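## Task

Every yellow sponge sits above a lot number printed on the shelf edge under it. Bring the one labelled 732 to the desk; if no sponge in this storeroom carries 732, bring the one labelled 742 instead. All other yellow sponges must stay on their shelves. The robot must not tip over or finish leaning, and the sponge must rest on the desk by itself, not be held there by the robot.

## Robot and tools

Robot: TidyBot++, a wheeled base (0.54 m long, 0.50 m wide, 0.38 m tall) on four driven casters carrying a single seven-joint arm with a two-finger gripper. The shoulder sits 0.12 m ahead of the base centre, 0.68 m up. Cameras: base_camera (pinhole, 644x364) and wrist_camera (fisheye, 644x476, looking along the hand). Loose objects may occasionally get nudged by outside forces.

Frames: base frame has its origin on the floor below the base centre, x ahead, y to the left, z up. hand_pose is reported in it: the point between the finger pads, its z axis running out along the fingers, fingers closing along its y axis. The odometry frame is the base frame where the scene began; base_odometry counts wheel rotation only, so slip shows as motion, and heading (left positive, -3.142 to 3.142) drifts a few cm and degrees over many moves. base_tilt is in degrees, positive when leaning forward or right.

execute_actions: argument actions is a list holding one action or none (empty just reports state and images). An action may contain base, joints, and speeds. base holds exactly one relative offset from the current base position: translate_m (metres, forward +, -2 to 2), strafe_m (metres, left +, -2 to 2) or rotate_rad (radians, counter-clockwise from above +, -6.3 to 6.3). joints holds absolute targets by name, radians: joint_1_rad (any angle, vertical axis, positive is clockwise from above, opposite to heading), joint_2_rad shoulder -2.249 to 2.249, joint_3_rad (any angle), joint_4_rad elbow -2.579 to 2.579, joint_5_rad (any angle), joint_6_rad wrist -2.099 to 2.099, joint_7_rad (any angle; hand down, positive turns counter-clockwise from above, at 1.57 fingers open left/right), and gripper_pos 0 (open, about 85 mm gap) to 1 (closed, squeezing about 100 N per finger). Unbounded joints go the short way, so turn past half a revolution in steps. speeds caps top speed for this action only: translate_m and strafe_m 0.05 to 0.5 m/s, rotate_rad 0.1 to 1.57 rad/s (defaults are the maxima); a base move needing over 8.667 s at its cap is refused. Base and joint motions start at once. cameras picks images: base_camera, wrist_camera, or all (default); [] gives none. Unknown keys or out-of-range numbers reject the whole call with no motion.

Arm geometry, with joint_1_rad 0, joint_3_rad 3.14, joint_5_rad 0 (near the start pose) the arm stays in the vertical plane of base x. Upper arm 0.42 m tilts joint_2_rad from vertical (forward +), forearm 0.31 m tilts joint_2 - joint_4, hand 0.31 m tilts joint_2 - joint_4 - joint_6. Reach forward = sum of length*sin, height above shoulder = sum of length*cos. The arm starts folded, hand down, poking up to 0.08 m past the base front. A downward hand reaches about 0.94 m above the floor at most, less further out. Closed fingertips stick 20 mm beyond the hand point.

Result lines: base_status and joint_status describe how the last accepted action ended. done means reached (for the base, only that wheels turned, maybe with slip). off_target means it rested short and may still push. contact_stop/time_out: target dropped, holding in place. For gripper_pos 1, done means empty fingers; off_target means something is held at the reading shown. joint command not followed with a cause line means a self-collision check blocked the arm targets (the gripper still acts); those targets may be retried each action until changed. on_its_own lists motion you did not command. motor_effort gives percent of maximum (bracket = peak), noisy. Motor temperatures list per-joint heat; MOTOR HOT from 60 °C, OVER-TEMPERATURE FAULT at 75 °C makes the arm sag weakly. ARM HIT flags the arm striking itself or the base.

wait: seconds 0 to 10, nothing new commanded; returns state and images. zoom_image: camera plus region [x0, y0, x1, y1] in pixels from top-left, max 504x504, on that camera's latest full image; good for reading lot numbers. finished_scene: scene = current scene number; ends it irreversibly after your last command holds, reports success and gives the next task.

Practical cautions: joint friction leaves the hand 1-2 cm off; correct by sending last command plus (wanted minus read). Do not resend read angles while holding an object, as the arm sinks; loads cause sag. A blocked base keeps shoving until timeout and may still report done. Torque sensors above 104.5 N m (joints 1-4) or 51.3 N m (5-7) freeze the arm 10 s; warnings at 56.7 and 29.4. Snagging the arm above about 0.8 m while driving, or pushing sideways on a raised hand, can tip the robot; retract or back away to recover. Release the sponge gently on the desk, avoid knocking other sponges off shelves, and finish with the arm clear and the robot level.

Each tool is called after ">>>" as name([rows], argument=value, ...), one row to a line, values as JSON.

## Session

>>> execute_actions(actions=[])

Scene clock: 0.00 s.
Motor temperatures (°C, as the motors report them): [30 33 28 30 38 37 41]
base_odometry: x=+0.000 y=+0.000 heading=+0.000 (m, m, rad; odometry frame)
base_tilt: forward=+0.0 right=+0.2 (deg)
base_status: not commanded
joint_positions: joint_1_rad=-0.019 joint_2_rad=-0.293 joint_3_rad=+3.121 joint_4_rad=-2.500 joint_5_rad=+0.010 joint_6_rad=-0.917 joint_7_rad=+1.521 gripper_pos=+0.000
joint_status: not commanded
motor_effort: joint_1_rad=+0 joint_2_rad=-3 joint_3_rad=-1 joint_4_rad=+12 joint_5_rad=+0 joint_6_rad=+1 joint_7_rad=+0 (%)
hand_pose: x=+0.2553 y=+0.0036 z=+0.5864 quat_wxyz=(+0.007, +1.000, -0.002, +0.009) (m; base frame)
pictures: base_camera, wrist_camera
Images, in order (width x height): base_camera 644x364, wrist_camera 644x476.

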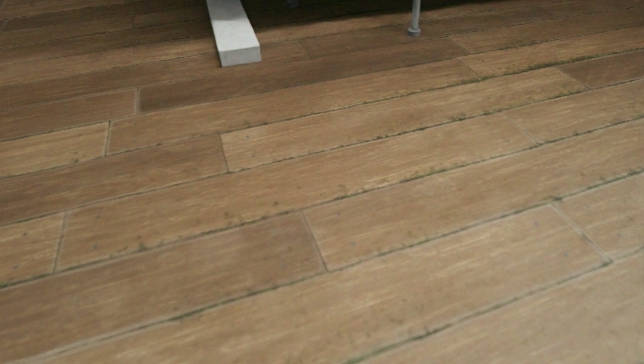

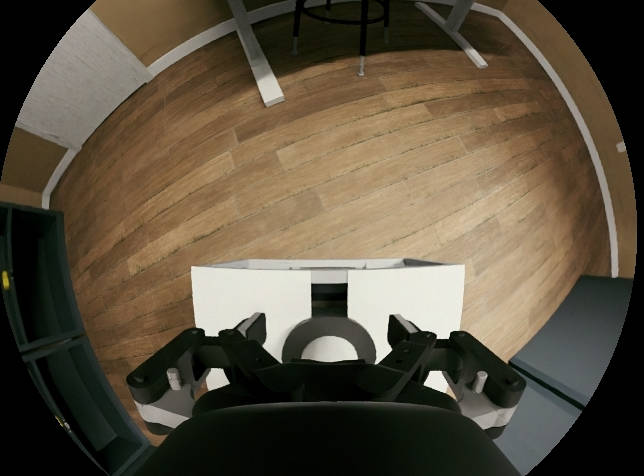

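>>> execute_actions([
  {"base":{"rotate_rad":0.42},"joints":{"joint_1_rad":-1.6,"joint_6_rad":0.45}},
])

Scene clock: 2.87 s.
Motor temperatures (°C, as the motors report them): [30 33 28 30 38 37 41]
base_odometry: x=+0.000 y=+0.000 heading=+0.419 (m, m, rad; odometry frame)
base_tilt: forward=+0.0 right=+0.2 (deg)
base_status: done
joint_positions: joint_1_rad=-1.578 joint_2_rad=-0.293 joint_3_rad=+3.121 joint_4_rad=-2.500 joint_5_rad=+0.010 joint_6_rad=+0.432 joint_7_rad=+1.521 gripper_pos=+0.000
joint_status: all done
motor_effort: joint_1_rad=+1(0) joint_2_rad=-8(8) joint_3_rad=+0(0) joint_4_rad=+17(17) joint_5_rad=+0(0) joint_6_rad=+9(9) joint_7_rad=+1(0) (%)
hand_pose: x=+0.1039 y=+0.4356 z=+0.8342 quat_wxyz=(-0.460, +0.550, +0.547, +0.431) (m; base frame)
pictures: base_camera, wrist_camera
Images, in order (width x height): base_camera 644x364, wrist_camera 644x476.

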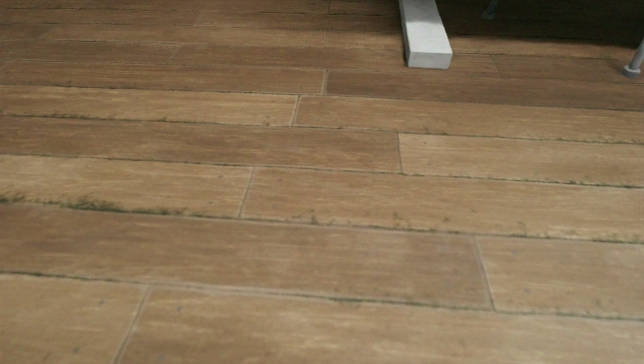

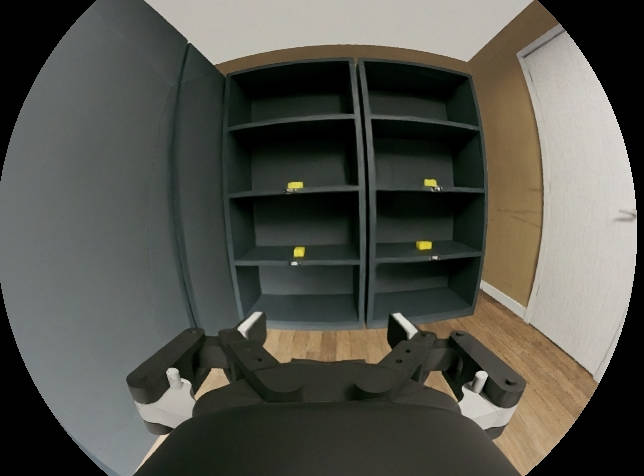

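>>> zoom_image(camera="wrist_camera", region=[270, 170, 460, 275])

>>> execute_actions([
  {"base":{"strafe_m":0.6},"joints":{"joint_1_rad":-1.35,"joint_6_rad":0.25}},
])

>>> zoom_image(camera="wrist_camera", region=[180, 100, 520, 310])

Region (270, 170, 460, 275) of wrist_camera's 644x476 image, scaled by 2.653; it fills the top 279 rows of this view, and the rest is white.

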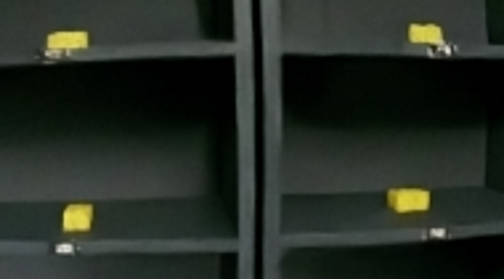

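Scene clock: 5.53 s.
Motor temperatures (°C, as the motors report them): [30 33 28 30 38 37 41]
base_odometry: x=-0.245 y=+0.548 heading=+0.420 (m, m, rad; odometry frame)
base_tilt: forward=+0.0 right=+0.2 (deg)
base_status: done
joint_positions: joint_1_rad=-1.371 joint_2_rad=-0.293 joint_3_rad=+3.121 joint_4_rad=-2.500 joint_5_rad=+0.010 joint_6_rad=+0.267 joint_7_rad=+1.521 gripper_pos=+0.000
joint_status: all done
motor_effort: joint_1_rad=+0(0) joint_2_rad=-7(10) joint_3_rad=+0(0) joint_4_rad=+17(18) joint_5_rad=+1(0) joint_6_rad=+8(8) joint_7_rad=+0(0) (%)
hand_pose: x=+0.1917 y=+0.4150 z=+0.7851 quat_wxyz=(-0.370, +0.642, +0.518, +0.427) (m; base frame)
pictures: base_camera, wrist_camera
Images, in order (width x height): base_camera 644x364, wrist_camera 644x476.

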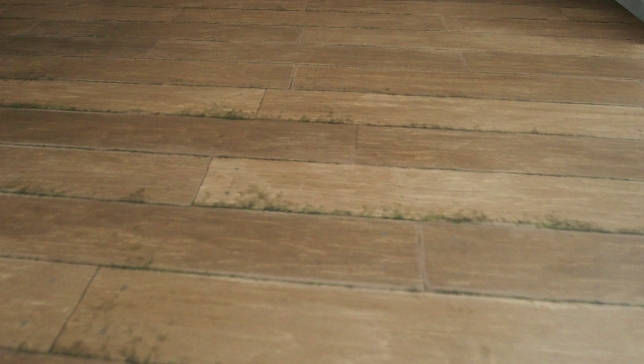

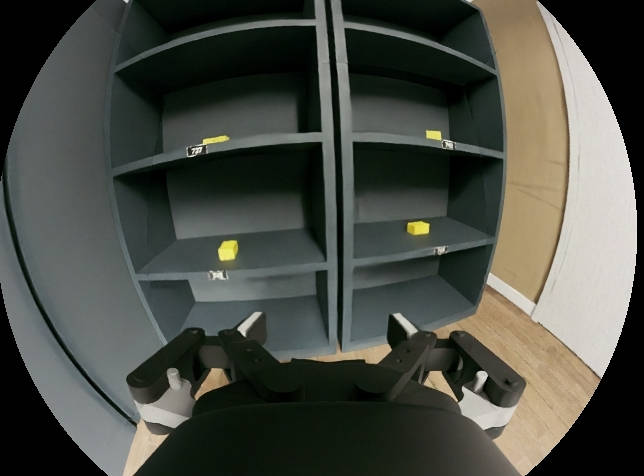

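Region (180, 100, 520, 310) of wrist_camera's 644x476 image, scaled by 1.482; it fills the top 311 rows of this view, and the rest is white.

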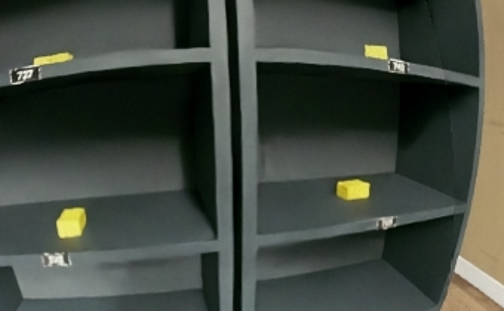

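>>> zoom_image(camera="wrist_camera", region=[180, 130, 260, 290])

>>> zoom_image(camera="wrist_camera", region=[400, 125, 470, 265])

Region (180, 130, 260, 290) of wrist_camera's 644x476 image, scaled by 3.150.

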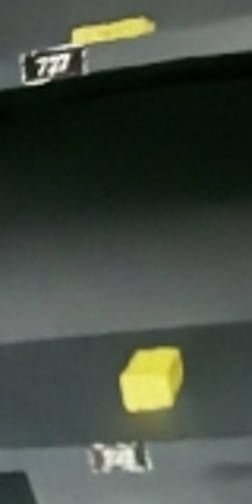

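Region (400, 125, 470, 265) of wrist_camera's 644x476 image, scaled by 3.600.

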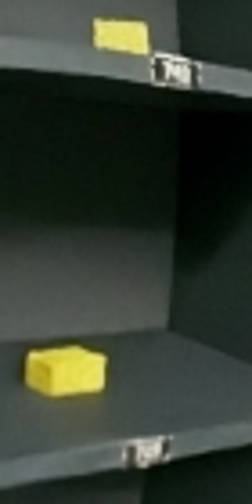

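>>> execute_actions([
  {"joints":{"joint_1_rad":-1.75,"joint_2_rad":0.7,"joint_4_rad":-1.9,"joint_6_rad":0.77}},
], cameras=["wrist_camera"])

>>> execute_actions([
  {"base":{"translate_m":0.35},"joints":{"joint_1_rad":-1.25}},
], cameras=["wrist_camera"])

Scene clock: 7.97 s.
Motor temperatures (°C, as the motors report them): [30 33 28 30 38 37 41]
base_odometry: x=-0.245 y=+0.548 heading=+0.420 (m, m, rad; odometry frame)
base_tilt: forward=-0.1 right=+0.2 (deg)
base_status: not commanded
joint_positions: joint_1_rad=-1.729 joint_2_rad=+0.694 joint_3_rad=+3.121 joint_4_rad=-1.923 joint_5_rad=+0.010 joint_6_rad=+0.750 joint_7_rad=+1.521 gripper_pos=+0.000
joint_status: all done
motor_effort: joint_1_rad=+0(0) joint_2_rad=-38(39) joint_3_rad=-1(2) joint_4_rad=+12(17) joint_5_rad=+0(0) joint_6_rad=+8(9) joint_7_rad=+0(0) (%)
hand_pose: x=-0.0099 y=+0.7124 z=+0.6421 quat_wxyz=(-0.468, +0.531, +0.603, +0.367) (m; base frame)
pictures: wrist_camera
Images, in order (width x height): wrist_camera 644x476.

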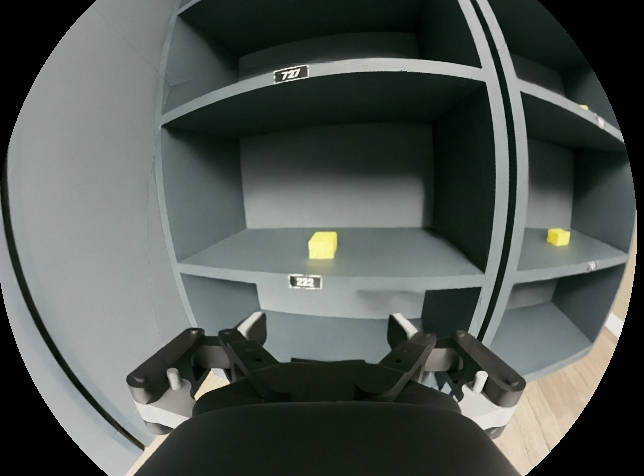

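Scene clock: 9.97 s.
Motor temperatures (°C, as the motors report them): [30 33 28 30 38 37 41]
base_odometry: x=+0.075 y=+0.691 heading=+0.421 (m, m, rad; odometry frame)
base_tilt: forward=+0.0 right=+0.0 (deg)
base_status: done
joint_positions: joint_1_rad=-1.250 joint_2_rad=+0.694 joint_3_rad=+3.125 joint_4_rad=-1.921 joint_5_rad=+0.010 joint_6_rad=+0.751 joint_7_rad=+1.521 gripper_pos=+0.000
joint_status: all done
motor_effort: joint_1_rad=+0(4) joint_2_rad=-38(39) joint_3_rad=-2(5) joint_4_rad=+13(13) joint_5_rad=+1(2) joint_6_rad=+8(9) joint_7_rad=+0(0) (%)
hand_pose: x=+0.3347 y=+0.6921 z=+0.6435 quat_wxyz=(-0.368, +0.658, +0.459, +0.469) (m; base frame)
pictures: wrist_camera
Images, in order (width x height): wrist_camera 644x476.

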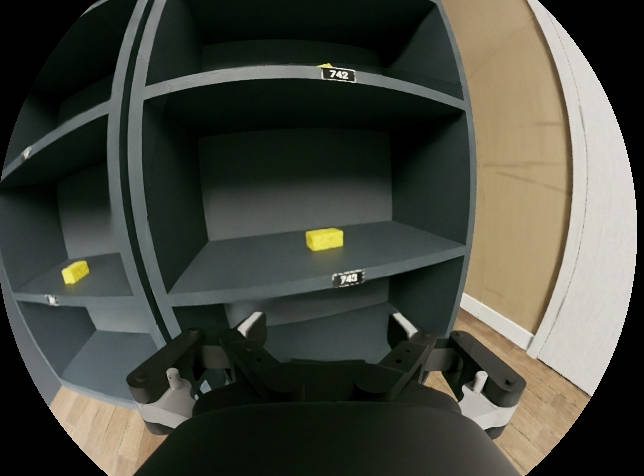

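>>> execute_actions([
  {"base":{"translate_m":-0.22},"joints":{"joint_1_rad":0.9,"joint_2_rad":-0.5,"joint_4_rad":-2.54,"joint_6_rad":-0.1,"joint_7_rad":1.6}},
])

>>> execute_actions([
  {"base":{"strafe_m":-2.0},"joints":{"joint_1_rad":2.0}},
])

Scene clock: 13.30 s.
Motor temperatures (°C, as the motors report them): [30 33 28 30 38 37 41]
base_odometry: x=-0.126 y=+0.601 heading=+0.421 (m, m, rad; odometry frame)
base_tilt: forward=+0.0 right=+0.2 (deg)
base_status: done
joint_positions: joint_1_rad=+0.877 joint_2_rad=-0.487 joint_3_rad=+3.125 joint_4_rad=-2.518 joint_5_rad=+0.010 joint_6_rad=-0.081 joint_7_rad=+1.559 gripper_pos=+0.000
joint_status: all done
motor_effort: joint_1_rad=+0(3) joint_2_rad=-2(40) joint_3_rad=+0(3) joint_4_rad=+18(18) joint_5_rad=+0(0) joint_6_rad=+8(9) joint_7_rad=+1(0) (%)
hand_pose: x=+0.3490 y=-0.2658 z=+0.7539 quat_wxyz=(+0.209, +0.791, -0.363, +0.446) (m; base frame)
pictures: base_camera, wrist_camera
Images, in order (width x height): base_camera 644x364, wrist_camera 644x476.

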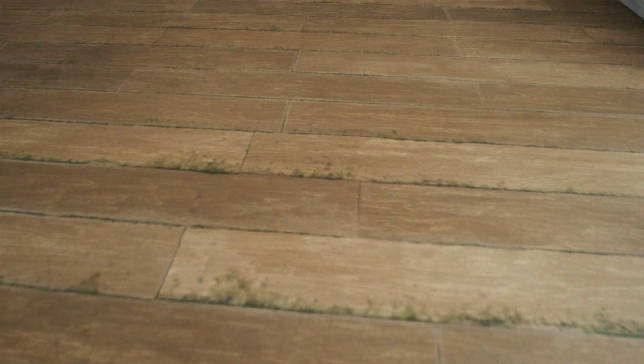

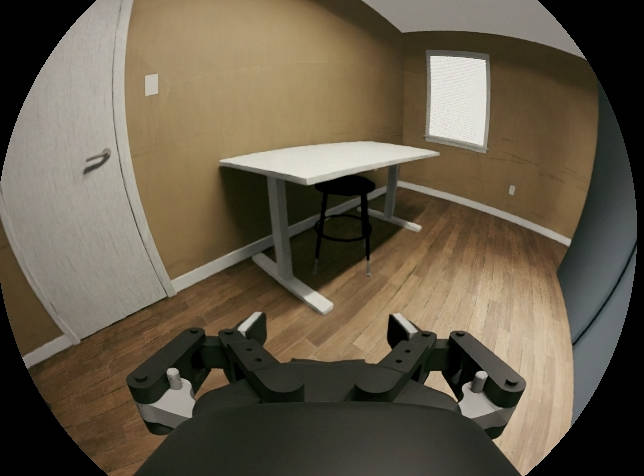

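Scene clock: 18.67 s.
Motor temperatures (°C, as the motors report them): [30 33 28 30 38 37 41]
base_odometry: x=+0.689 y=-1.225 heading=+0.420 (m, m, rad; odometry frame)
base_tilt: forward=+0.0 right=+0.2 (deg)
base_status: done
joint_positions: joint_1_rad=+1.977 joint_2_rad=-0.491 joint_3_rad=+3.125 joint_4_rad=-2.519 joint_5_rad=+0.010 joint_6_rad=-0.082 joint_7_rad=+1.560 gripper_pos=+0.000
joint_status: all done
motor_effort: joint_1_rad=+1(0) joint_2_rad=-2(4) joint_3_rad=+0(1) joint_4_rad=+18(18) joint_5_rad=+0(0) joint_6_rad=+7(8) joint_7_rad=+0(0) (%)
hand_pose: x=-0.0134 y=-0.3248 z=+0.7543 quat_wxyz=(+0.412, +0.485, -0.722, +0.271) (m; base frame)
pictures: base_camera, wrist_camera
Images, in order (width x height): base_camera 644x364, wrist_camera 644x476.

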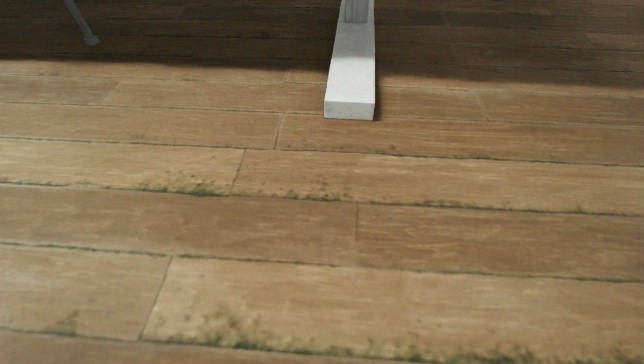

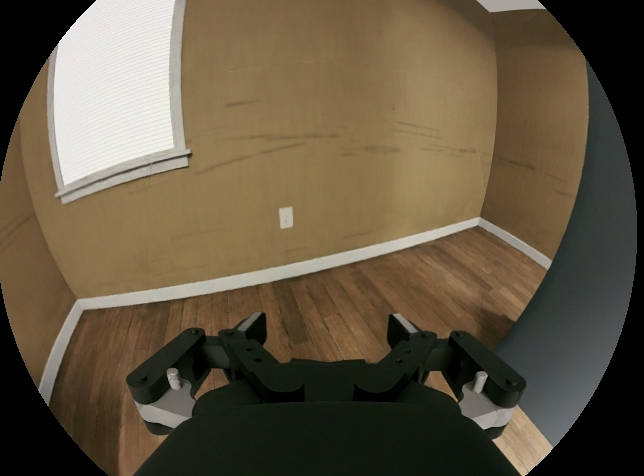

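>>> execute_actions([
  {"base":{"strafe_m":-0.65},"joints":{"joint_1_rad":3.22}},
])

Scene clock: 21.40 s.
Motor temperatures (°C, as the motors report them): [30 33 28 30 38 37 41]
base_odometry: x=+0.954 y=-1.819 heading=+0.420 (m, m, rad; odometry frame)
base_tilt: forward=+0.0 right=+0.1 (deg)
base_status: done
joint_positions: joint_1_rad=+3.197 joint_2_rad=-0.494 joint_3_rad=+3.125 joint_4_rad=-2.520 joint_5_rad=+0.010 joint_6_rad=-0.082 joint_7_rad=+1.560 gripper_pos=+0.000
joint_status: all done
motor_effort: joint_1_rad=+0(0) joint_2_rad=-2(2) joint_3_rad=+0(0) joint_4_rad=+18(18) joint_5_rad=+0(1) joint_6_rad=+8(8) joint_7_rad=+0(0) (%)
hand_pose: x=-0.2310 y=+0.0125 z=+0.7545 quat_wxyz=(+0.494, -0.016, -0.869, -0.014) (m; base frame)
pictures: base_camera, wrist_camera
Images, in order (width x height): base_camera 644x364, wrist_camera 644x476.

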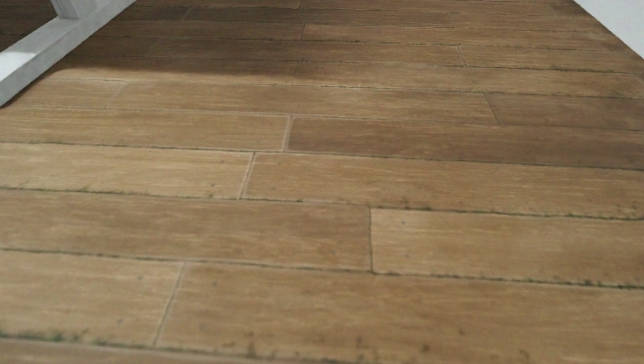

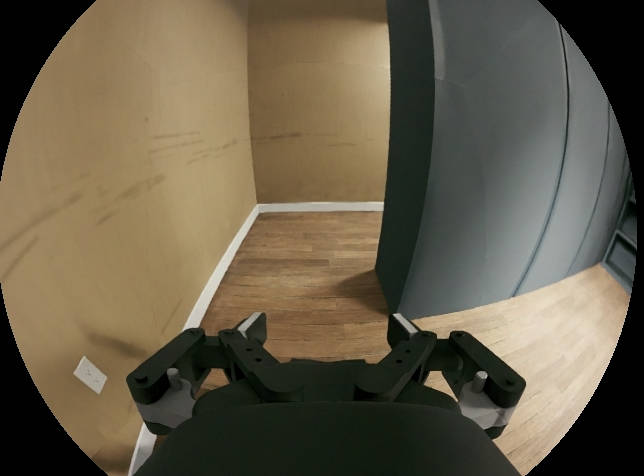

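>>> execute_actions([
  {"base":{"strafe_m":-0.12}},
], cameras=[])

>>> execute_actions([
  {"base":{"translate_m":-1.6},"joints":{"joint_1_rad":3.7,"joint_6_rad":-0.4}},
])

Scene clock: 22.87 s.
Motor temperatures (°C, as the motors report them): [30 33 28 30 38 37 41]
base_odometry: x=+1.003 y=-1.929 heading=+0.420 (m, m, rad; odometry frame)
base_tilt: forward=+0.0 right=+0.2 (deg)
base_status: done
joint_positions: joint_1_rad=+3.197 joint_2_rad=-0.494 joint_3_rad=+3.125 joint_4_rad=-2.520 joint_5_rad=+0.010 joint_6_rad=-0.082 joint_7_rad=+1.560 gripper_pos=+0.000
joint_status: not commanded
motor_effort: joint_1_rad=+1(0) joint_2_rad=-2(2) joint_3_rad=+0(1) joint_4_rad=+18(18) joint_5_rad=+0(0) joint_6_rad=+7(8) joint_7_rad=+1(0) (%)
hand_pose: x=-0.2310 y=+0.0125 z=+0.7545 quat_wxyz=(+0.494, -0.016, -0.869, -0.014) (m; base frame)
pictures: none
No camera images: the call's "cameras" was empty. Leave "cameras" out to get every camera's image.

Scene clock: 27.40 s.
Motor temperatures (°C, as the motors report them): [30 33 28 30 38 37 41]
base_odometry: x=-0.458 y=-2.581 heading=+0.420 (m, m, rad; odometry frame)
base_tilt: forward=+0.1 right=+0.2 (deg)
base_status: done
joint_positions: joint_1_rad=+3.677 joint_2_rad=-0.495 joint_3_rad=+3.125 joint_4_rad=-2.521 joint_5_rad=+0.010 joint_6_rad=-0.381 joint_7_rad=+1.560 gripper_pos=+0.000
joint_status: all done
motor_effort: joint_1_rad=+0(0) joint_2_rad=-1(3) joint_3_rad=+0(0) joint_4_rad=+17(18) joint_5_rad=+0(0) joint_6_rad=+6(8) joint_7_rad=+0(1) (%)
hand_pose: x=-0.1335 y=+0.1446 z=+0.6827 quat_wxyz=(+0.346, -0.240, -0.902, -0.097) (m; base frame)
pictures: base_camera, wrist_camera
Images, in order (width x height): base_camera 644x364, wrist_camera 644x476.

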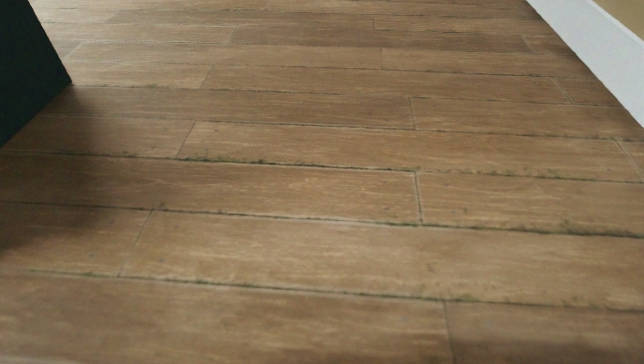

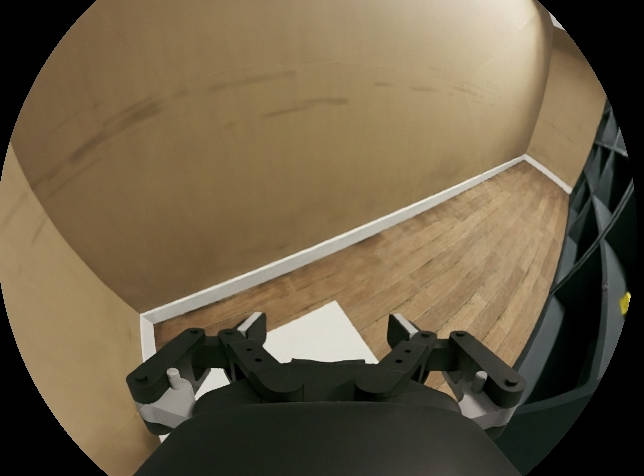

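>>> execute_actions([
  {"base":{"translate_m":-0.2},"joints":{"joint_1_rad":5.4,"joint_2_rad":-0.8,"joint_6_rad":-0.5}},
])

>>> execute_actions([
  {"base":{"strafe_m":0.95},"joints":{"joint_1_rad":0.08}},
])

Scene clock: 30.40 s.
Motor temperatures (°C, as the motors report them): [30 33 28 30 38 37 41]
base_odometry: x=-0.641 y=-2.663 heading=+0.420 (m, m, rad; odometry frame)
base_tilt: forward=+0.1 right=+0.2 (deg)
base_status: done
joint_positions: joint_1_rad=+5.378 joint_2_rad=-0.784 joint_3_rad=+3.125 joint_4_rad=-2.521 joint_5_rad=+0.010 joint_6_rad=-0.480 joint_7_rad=+1.560 gripper_pos=+0.000
joint_status: all done
motor_effort: joint_1_rad=+0(0) joint_2_rad=+6(6) joint_3_rad=+0(1) joint_4_rad=+19(19) joint_5_rad=+0(1) joint_6_rad=+7(8) joint_7_rad=+0(0) (%)
hand_pose: x=+0.2773 y=+0.2079 z=+0.7400 quat_wxyz=(+0.191, -0.802, -0.397, -0.403) (m; base frame)
pictures: base_camera, wrist_camera
Images, in order (width x height): base_camera 644x364, wrist_camera 644x476.

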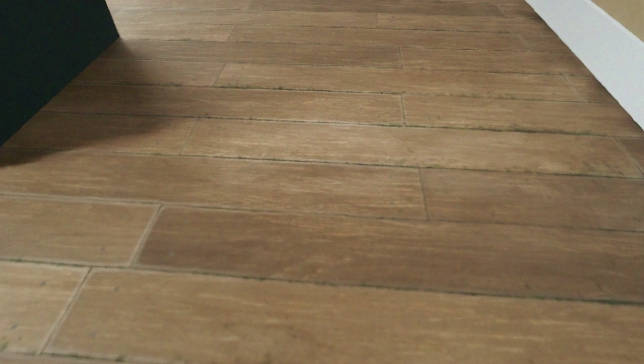

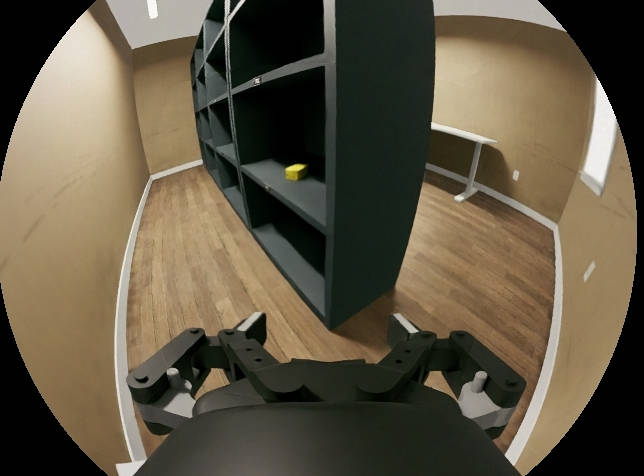

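Scene clock: 33.63 s.
Motor temperatures (°C, as the motors report them): [30 33 28 31 38 37 41]
base_odometry: x=-1.028 y=-1.795 heading=+0.420 (m, m, rad; odometry frame)
base_tilt: forward=+0.0 right=+0.2 (deg)
base_status: done
joint_positions: joint_1_rad=+6.341 joint_2_rad=-0.788 joint_3_rad=+3.125 joint_4_rad=-2.521 joint_5_rad=+0.010 joint_6_rad=-0.481 joint_7_rad=+1.560 gripper_pos=+0.000
joint_status: all done
motor_effort: joint_1_rad=+0(0) joint_2_rad=+6(7) joint_3_rad=+0(1) joint_4_rad=+19(20) joint_5_rad=+0(0) joint_6_rad=+7(7) joint_7_rad=+0(1) (%)
hand_pose: x=+0.3795 y=-0.0114 z=+0.7408 quat_wxyz=(-0.017, -0.894, +0.020, -0.447) (m; base frame)
pictures: base_camera, wrist_camera
Images, in order (width x height): base_camera 644x364, wrist_camera 644x476.

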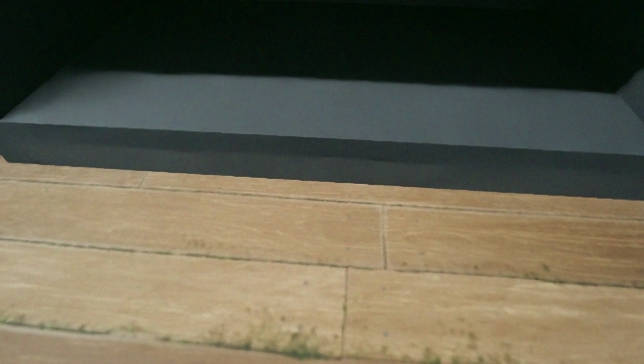

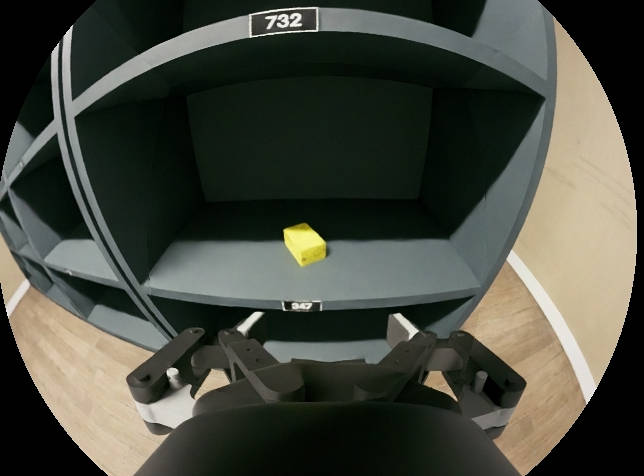

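>>> execute_actions([
  {"joints":{"joint_2_rad":-0.6,"joint_4_rad":-1.58,"joint_6_rad":-1.07}},
], cameras=["wrist_camera"])

Scene clock: 36.00 s.
Motor temperatures (°C, as the motors report them): [30 33 28 31 38 37 41]
base_odometry: x=-1.028 y=-1.795 heading=+0.420 (m, m, rad; odometry frame)
base_tilt: forward=+0.0 right=+0.2 (deg)
base_status: not commanded
joint_positions: joint_1_rad=+6.341 joint_2_rad=-0.617 joint_3_rad=+3.125 joint_4_rad=-1.600 joint_5_rad=+0.010 joint_6_rad=-1.050 joint_7_rad=+1.560 gripper_pos=+0.000
joint_status: all done
motor_effort: joint_1_rad=+1(0) joint_2_rad=+3(6) joint_3_rad=+0(0) joint_4_rad=+17(21) joint_5_rad=+0(0) joint_6_rad=+8(7) joint_7_rad=+0(0) (%)
hand_pose: x=+0.4154 y=-0.0107 z=+1.0607 quat_wxyz=(-0.018, -0.850, +0.021, -0.527) (m; base frame)
pictures: wrist_camera
Images, in order (width x height): wrist_camera 644x476.

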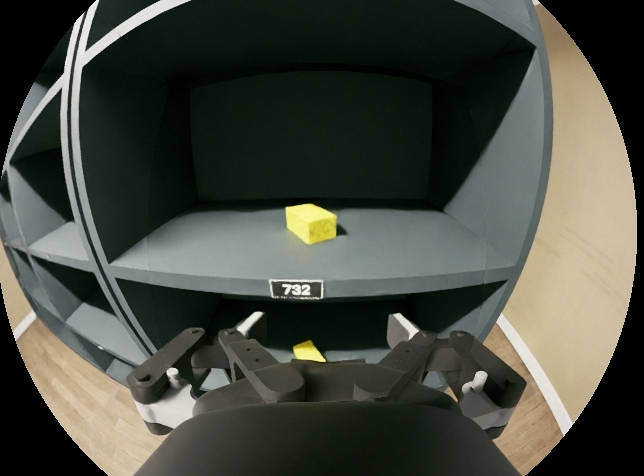

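>>> zoom_image(camera="wrist_camera", region=[260, 190, 380, 300])

Region (260, 190, 380, 300) of wrist_camera's 644x476 image, scaled by 4.200; it fills the top 462 rows of this view, and the rest is white.

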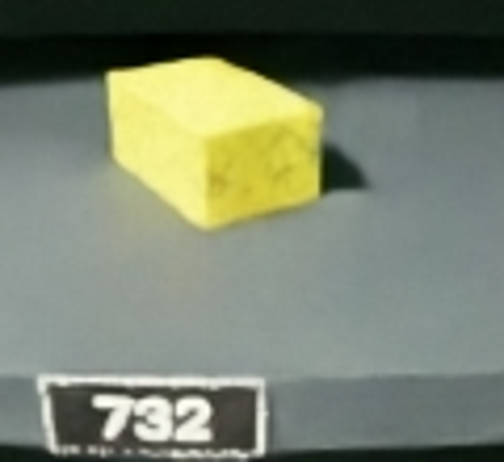

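>>> execute_actions([
  {"base":{"strafe_m":-0.385},"joints":{"joint_1_rad":-0.54,"joint_2_rad":0.0,"joint_4_rad":-1.0}},
], cameras=["wrist_camera"])

>>> execute_actions([
  {"joints":{"joint_2_rad":0.39,"joint_4_rad":-0.635}},
], cameras=["wrist_camera"])

Scene clock: 38.53 s.
Motor temperatures (°C, as the motors report them): [30 33 28 31 38 37 41]
base_odometry: x=-0.872 y=-2.147 heading=+0.419 (m, m, rad; odometry frame)
base_tilt: forward=+0.0 right=+0.2 (deg)
base_status: done
joint_positions: joint_1_rad=+5.766 joint_2_rad=-0.008 joint_3_rad=+3.125 joint_4_rad=-1.023 joint_5_rad=+0.010 joint_6_rad=-1.053 joint_7_rad=+1.560 gripper_pos=+0.000
joint_status: all done
motor_effort: joint_1_rad=+0(1) joint_2_rad=-18(20) joint_3_rad=-1(4) joint_4_rad=+18(18) joint_5_rad=+0(1) joint_6_rad=+8(8) joint_7_rad=+1(1) (%)
hand_pose: x=+0.5817 y=+0.2723 z=+1.1201 quat_wxyz=(+0.133, -0.830, -0.222, -0.494) (m; base frame)
pictures: wrist_camera
Images, in order (width x height): wrist_camera 644x476.

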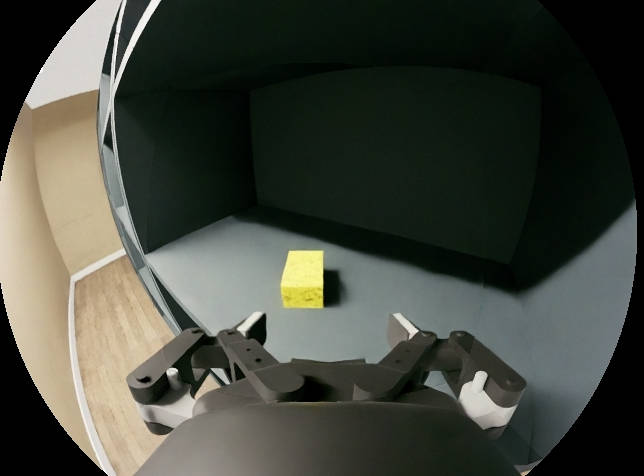

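Scene clock: 40.40 s.
Motor temperatures (°C, as the motors report them): [30 33 28 31 38 37 41]
base_odometry: x=-0.872 y=-2.147 heading=+0.419 (m, m, rad; odometry frame)
base_tilt: forward=+0.0 right=+0.2 (deg)
base_status: not commanded
joint_positions: joint_1_rad=+5.766 joint_2_rad=+0.397 joint_3_rad=+3.125 joint_4_rad=-0.657 joint_5_rad=+0.010 joint_6_rad=-1.053 joint_7_rad=+1.560 gripper_pos=+0.000
joint_status: all done
motor_effort: joint_1_rad=+0(1) joint_2_rad=-34(38) joint_3_rad=-1(1) joint_4_rad=+18(18) joint_5_rad=+0(0) joint_6_rad=+8(8) joint_7_rad=+0(0) (%)
hand_pose: x=+0.7267 y=+0.3541 z=+1.0662 quat_wxyz=(+0.131, -0.840, -0.223, -0.477) (m; base frame)
pictures: wrist_camera
Images, in order (width x height): wrist_camera 644x476.

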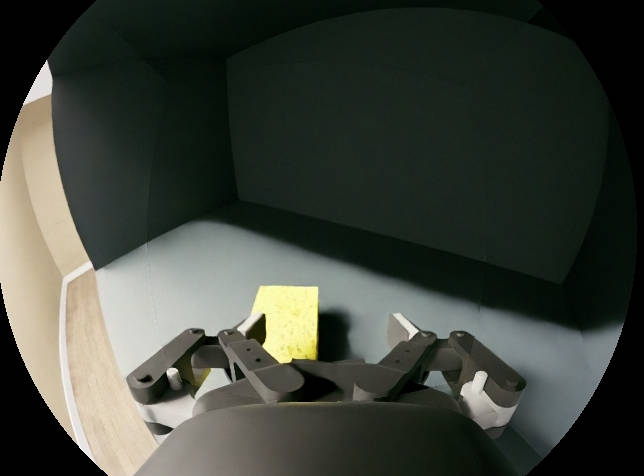

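>>> execute_actions([
  {"base":{"strafe_m":0.041}},
], cameras=["wrist_camera"])

Scene clock: 41.40 s.
Motor temperatures (°C, as the motors report them): [30 33 28 31 38 37 41]
base_odometry: x=-0.888 y=-2.109 heading=+0.420 (m, m, rad; odometry frame)
base_tilt: forward=+0.1 right=+0.2 (deg)
base_status: done
joint_positions: joint_1_rad=+5.753 joint_2_rad=+0.395 joint_3_rad=+3.125 joint_4_rad=-0.657 joint_5_rad=+0.010 joint_6_rad=-1.053 joint_7_rad=+1.560 gripper_pos=+0.000
joint_status: not commanded
motor_effort: joint_1_rad=+0(4) joint_2_rad=-33(37) joint_3_rad=-1(3) joint_4_rad=+17(19) joint_5_rad=+0(1) joint_6_rad=+8(8) joint_7_rad=+0(1) (%)
hand_pose: x=+0.7216 y=+0.3617 z=+1.0674 quat_wxyz=(+0.134, -0.838, -0.228, -0.477) (m; base frame)
pictures: wrist_camera
Images, in order (width x height): wrist_camera 644x476.

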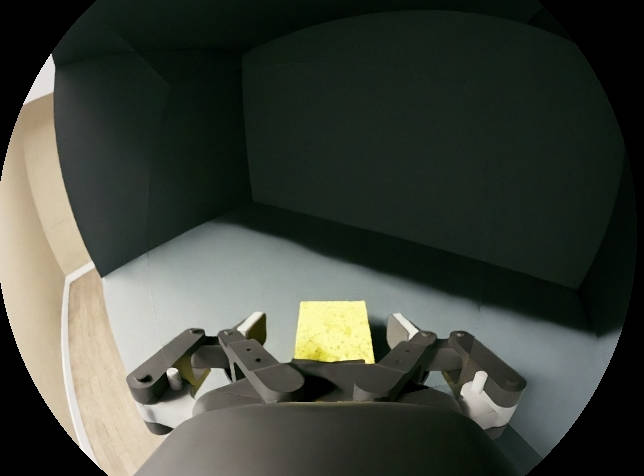

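>>> execute_actions([
  {"base":{"strafe_m":-0.012},"speeds":{"strafe_m":0.05},"joints":{"joint_2_rad":0.455}},
], cameras=["wrist_camera"])

Scene clock: 42.43 s.
Motor temperatures (°C, as the motors report them): [30 33 28 31 38 37 41]
base_odometry: x=-0.883 y=-2.120 heading=+0.420 (m, m, rad; odometry frame)
base_tilt: forward=+0.0 right=+0.2 (deg)
base_status: done
joint_positions: joint_1_rad=+5.752 joint_2_rad=+0.451 joint_3_rad=+3.125 joint_4_rad=-0.654 joint_5_rad=+0.010 joint_6_rad=-1.053 joint_7_rad=+1.560 gripper_pos=+0.000
joint_status: all done
motor_effort: joint_1_rad=+0(4) joint_2_rad=-36(38) joint_3_rad=-2(2) joint_4_rad=+18(18) joint_5_rad=+0(1) joint_6_rad=+7(7) joint_7_rad=+1(1) (%)
hand_pose: x=+0.7388 y=+0.3725 z=+1.0294 quat_wxyz=(+0.128, -0.850, -0.232, -0.455) (m; base frame)
pictures: wrist_camera
Images, in order (width x height): wrist_camera 644x476.

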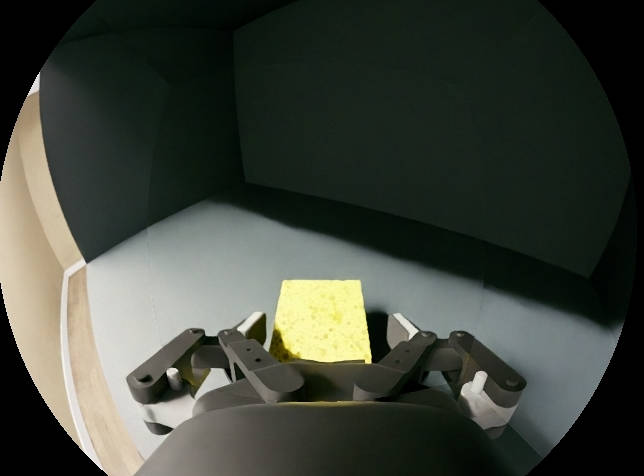

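>>> execute_actions([
  {"base":{"translate_m":-0.008},"speeds":{"translate_m":0.05},"joints":{"joint_6_rad":-1.18}},
], cameras=["wrist_camera"])

Scene clock: 43.13 s.
Motor temperatures (°C, as the motors report them): [30 33 28 31 38 37 41]
base_odometry: x=-0.891 y=-2.124 heading=+0.420 (m, m, rad; odometry frame)
base_tilt: forward=+0.0 right=+0.2 (deg)
base_status: done
joint_positions: joint_1_rad=+5.751 joint_2_rad=+0.452 joint_3_rad=+3.125 joint_4_rad=-0.653 joint_5_rad=+0.010 joint_6_rad=-1.173 joint_7_rad=+1.560 gripper_pos=+0.000
joint_status: all done
motor_effort: joint_1_rad=+1(3) joint_2_rad=-36(40) joint_3_rad=-1(2) joint_4_rad=+17(19) joint_5_rad=+0(1) joint_6_rad=+7(8) joint_7_rad=+0(1) (%)
hand_pose: x=+0.7197 y=+0.3613 z=+0.9997 quat_wxyz=(+0.114, -0.876, -0.239, -0.403) (m; base frame)
pictures: wrist_camera
Images, in order (width x height): wrist_camera 644x476.

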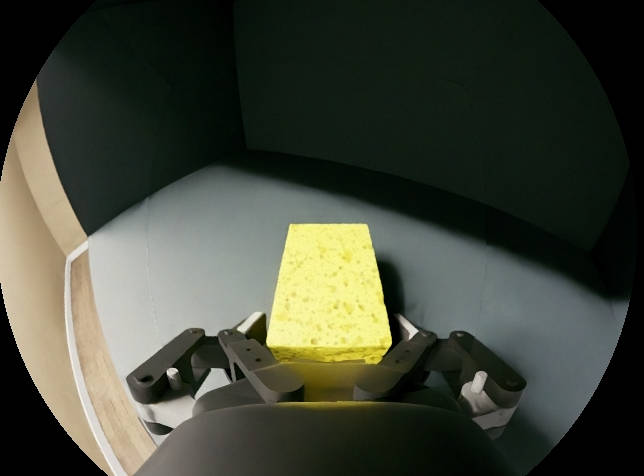

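>>> execute_actions([
  {"joints":{"gripper_pos":1}},
], cameras=["wrist_camera"])

>>> execute_actions([
  {"joints":{"joint_2_rad":0.36}},
], cameras=["wrist_camera"])

>>> execute_actions([
  {"joints":{"joint_2_rad":-0.5,"joint_4_rad":-1.5}},
])

Scene clock: 44.30 s.
Motor temperatures (°C, as the motors report them): [30 33 28 31 38 37 41]
base_odometry: x=-0.891 y=-2.124 heading=+0.420 (m, m, rad; odometry frame)
base_tilt: forward=+0.0 right=+0.1 (deg)
base_status: not commanded
joint_positions: joint_1_rad=+5.751 joint_2_rad=+0.449 joint_3_rad=+3.125 joint_4_rad=-0.647 joint_5_rad=+0.010 joint_6_rad=-1.173 joint_7_rad=+1.561 gripper_pos=+0.361
joint_status: gripper_pos off_target (ended at +0.361, target +1.000)
motor_effort: joint_1_rad=+0(1) joint_2_rad=-35(36) joint_3_rad=-1(2) joint_4_rad=+16(18) joint_5_rad=+0(1) joint_6_rad=+6(7) joint_7_rad=+0(0) (%)
hand_pose: x=+0.7194 y=+0.3611 z=+1.0044 quat_wxyz=(+0.115, -0.874, -0.239, -0.407) (m; base frame)
pictures: wrist_camera
Images, in order (width x height): wrist_camera 644x476.

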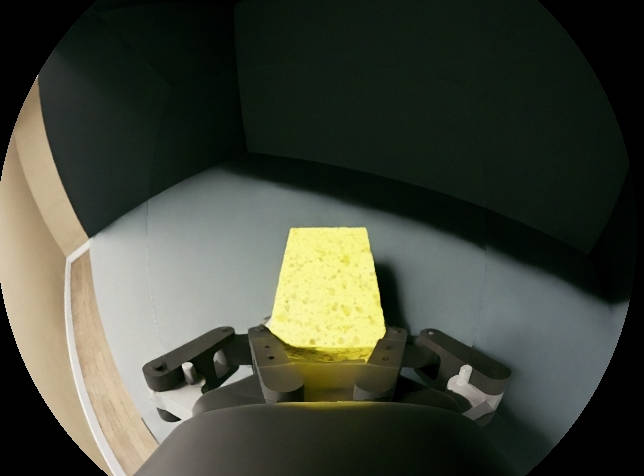

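Scene clock: 45.37 s.
Motor temperatures (°C, as the motors report them): [30 33 28 31 38 37 41]
base_odometry: x=-0.891 y=-2.124 heading=+0.420 (m, m, rad; odometry frame)
base_tilt: forward=+0.0 right=+0.1 (deg)
base_status: not commanded
joint_positions: joint_1_rad=+5.751 joint_2_rad=+0.358 joint_3_rad=+3.125 joint_4_rad=-0.646 joint_5_rad=+0.010 joint_6_rad=-1.173 joint_7_rad=+1.561 gripper_pos=+0.361
joint_status: all done
motor_effort: joint_1_rad=+0(0) joint_2_rad=-32(39) joint_3_rad=-1(1) joint_4_rad=+17(19) joint_5_rad=+0(0) joint_6_rad=+7(7) joint_7_rad=+1(0) (%)
hand_pose: x=+0.6916 y=+0.3448 z=+1.0668 quat_wxyz=(+0.125, -0.855, -0.234, -0.446) (m; base frame)
pictures: wrist_camera
Images, in order (width x height): wrist_camera 644x476.

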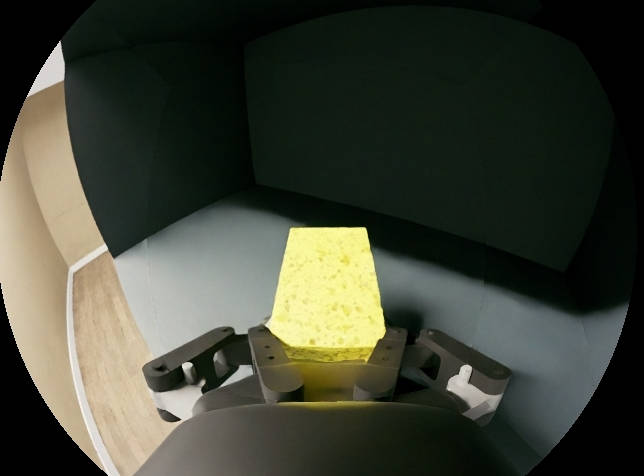

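Scene clock: 47.50 s.
Motor temperatures (°C, as the motors report them): [30 33 28 31 38 37 41]
base_odometry: x=-0.891 y=-2.124 heading=+0.420 (m, m, rad; odometry frame)
base_tilt: forward=+0.1 right=+0.2 (deg)
base_status: not commanded
joint_positions: joint_1_rad=+5.751 joint_2_rad=-0.492 joint_3_rad=+3.125 joint_4_rad=-1.480 joint_5_rad=+0.010 joint_6_rad=-1.173 joint_7_rad=+1.561 gripper_pos=+0.361
joint_status: all done
motor_effort: joint_1_rad=+0(0) joint_2_rad=-1(34) joint_3_rad=+0(0) joint_4_rad=+17(17) joint_5_rad=+0(0) joint_6_rad=+8(8) joint_7_rad=+1(0) (%)
hand_pose: x=+0.3935 y=+0.1687 z=+1.0523 quat_wxyz=(+0.121, -0.850, -0.235, -0.455) (m; base frame)
pictures: base_camera, wrist_camera
Images, in order (width x height): base_camera 644x364, wrist_camera 644x476.

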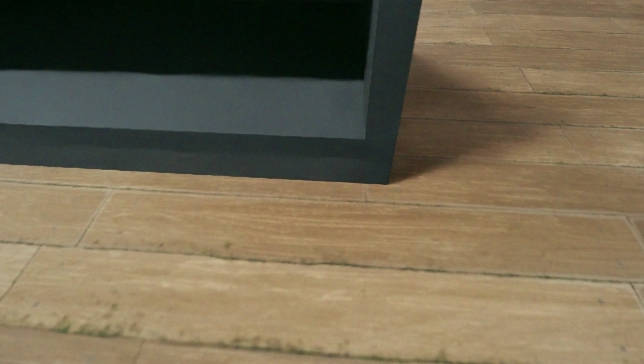

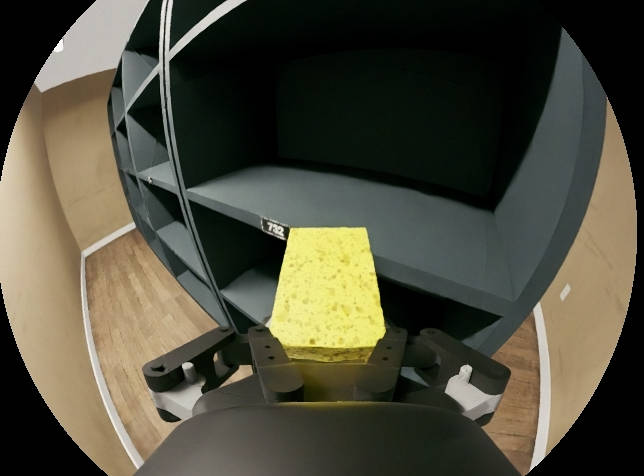

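>>> execute_actions([
  {"base":{"strafe_m":-0.5},"joints":{"joint_1_rad":0.0}},
])

>>> execute_actions([
  {"base":{"translate_m":2.0},"joints":{"joint_2_rad":0.65,"joint_4_rad":-0.65,"joint_6_rad":-0.71}},
])

Scene clock: 50.00 s.
Motor temperatures (°C, as the motors report them): [30 33 28 31 38 37 41]
base_odometry: x=-0.687 y=-2.580 heading=+0.419 (m, m, rad; odometry frame)
base_tilt: forward=+0.0 right=+0.1 (deg)
base_status: done
joint_positions: joint_1_rad=+6.261 joint_2_rad=-0.492 joint_3_rad=+3.125 joint_4_rad=-1.480 joint_5_rad=+0.010 joint_6_rad=-1.173 joint_7_rad=+1.561 gripper_pos=+0.361
joint_status: all done
motor_effort: joint_1_rad=+0(1) joint_2_rad=-1(5) joint_3_rad=+0(2) joint_4_rad=+17(18) joint_5_rad=+0(1) joint_6_rad=+7(8) joint_7_rad=+0(1) (%)
hand_pose: x=+0.4409 y=+0.0133 z=+1.0521 quat_wxyz=(+0.003, -0.882, -0.013, -0.471) (m; base frame)
pictures: base_camera, wrist_camera
Images, in order (width x height): base_camera 644x364, wrist_camera 644x476.

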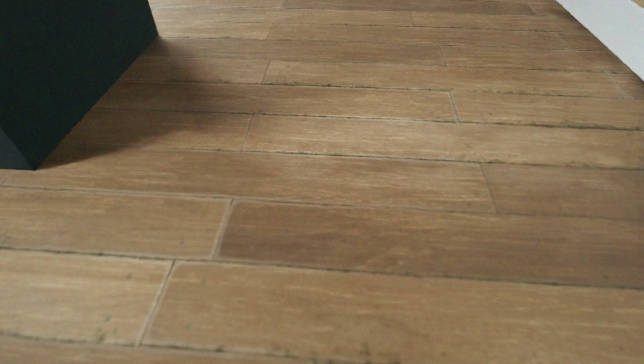

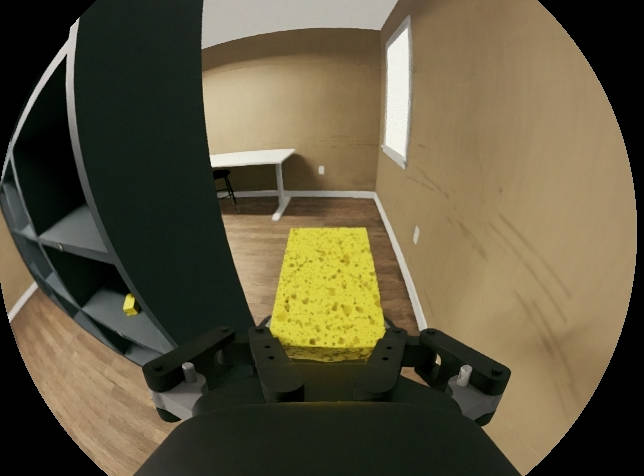

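Scene clock: 55.33 s.
Motor temperatures (°C, as the motors report them): [30 33 28 31 38 37 41]
base_odometry: x=+1.141 y=-1.767 heading=+0.419 (m, m, rad; odometry frame)
base_tilt: forward=+0.1 right=+0.2 (deg)
base_status: done
joint_positions: joint_1_rad=+6.261 joint_2_rad=+0.651 joint_3_rad=+3.125 joint_4_rad=-0.673 joint_5_rad=+0.010 joint_6_rad=-0.727 joint_7_rad=+1.561 gripper_pos=+0.361
joint_status: all done
motor_effort: joint_1_rad=+0(1) joint_2_rad=-43(47) joint_3_rad=-2(1) joint_4_rad=+19(20) joint_5_rad=+0(1) joint_6_rad=+8(8) joint_7_rad=+1(0) (%)
hand_pose: x=+0.9544 y=+0.0261 z=+0.9497 quat_wxyz=(+0.011, -0.855, -0.010, -0.519) (m; base frame)
pictures: base_camera, wrist_camera
Images, in order (width x height): base_camera 644x364, wrist_camera 644x476.

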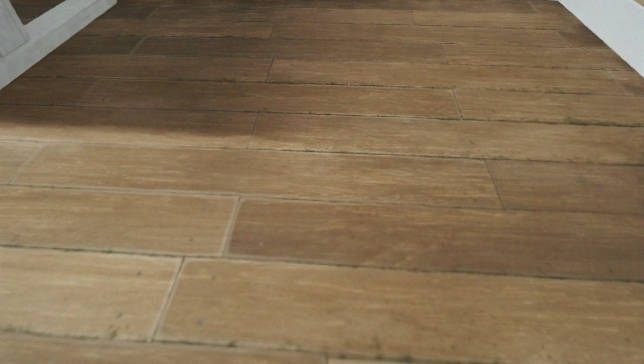

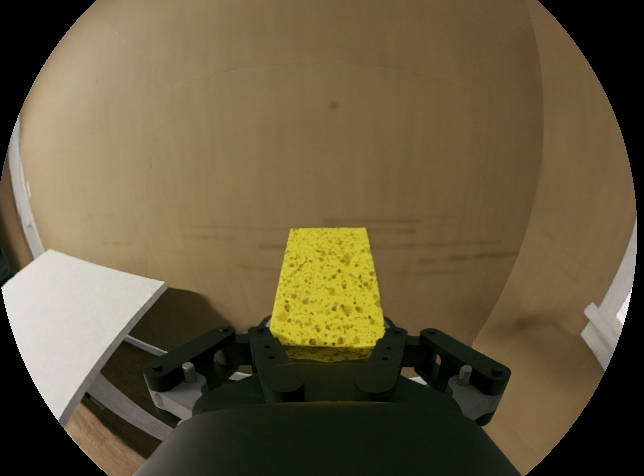

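>>> execute_actions([
  {"base":{"strafe_m":0.15},"joints":{"joint_1_rad":-0.75,"joint_2_rad":0.76}},
])

Scene clock: 57.37 s.
Motor temperatures (°C, as the motors report them): [30 33 28 31 38 37 41]
base_odometry: x=+1.080 y=-1.630 heading=+0.419 (m, m, rad; odometry frame)
base_tilt: forward=+0.0 right=+0.2 (deg)
base_status: done
joint_positions: joint_1_rad=+5.550 joint_2_rad=+0.747 joint_3_rad=+3.125 joint_4_rad=-0.671 joint_5_rad=+0.010 joint_6_rad=-0.727 joint_7_rad=+1.561 gripper_pos=+0.361
joint_status: all done
motor_effort: joint_1_rad=+1(6) joint_2_rad=-47(50) joint_3_rad=-2(4) joint_4_rad=+19(20) joint_5_rad=+0(1) joint_6_rad=+8(8) joint_7_rad=+1(0) (%)
hand_pose: x=+0.7512 y=+0.5797 z=+0.8698 quat_wxyz=(+0.177, -0.820, -0.315, -0.444) (m; base frame)
pictures: base_camera, wrist_camera
Images, in order (width x height): base_camera 644x364, wrist_camera 644x476.

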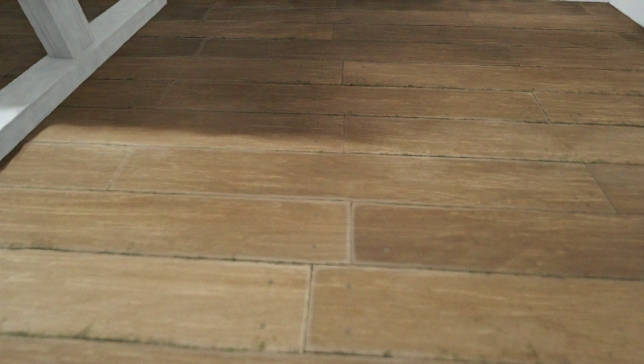

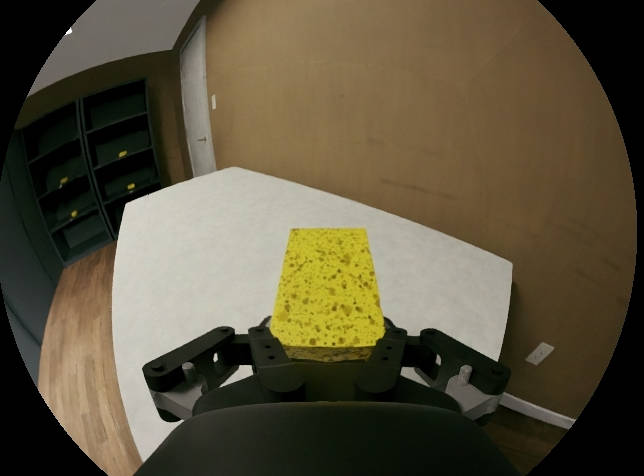

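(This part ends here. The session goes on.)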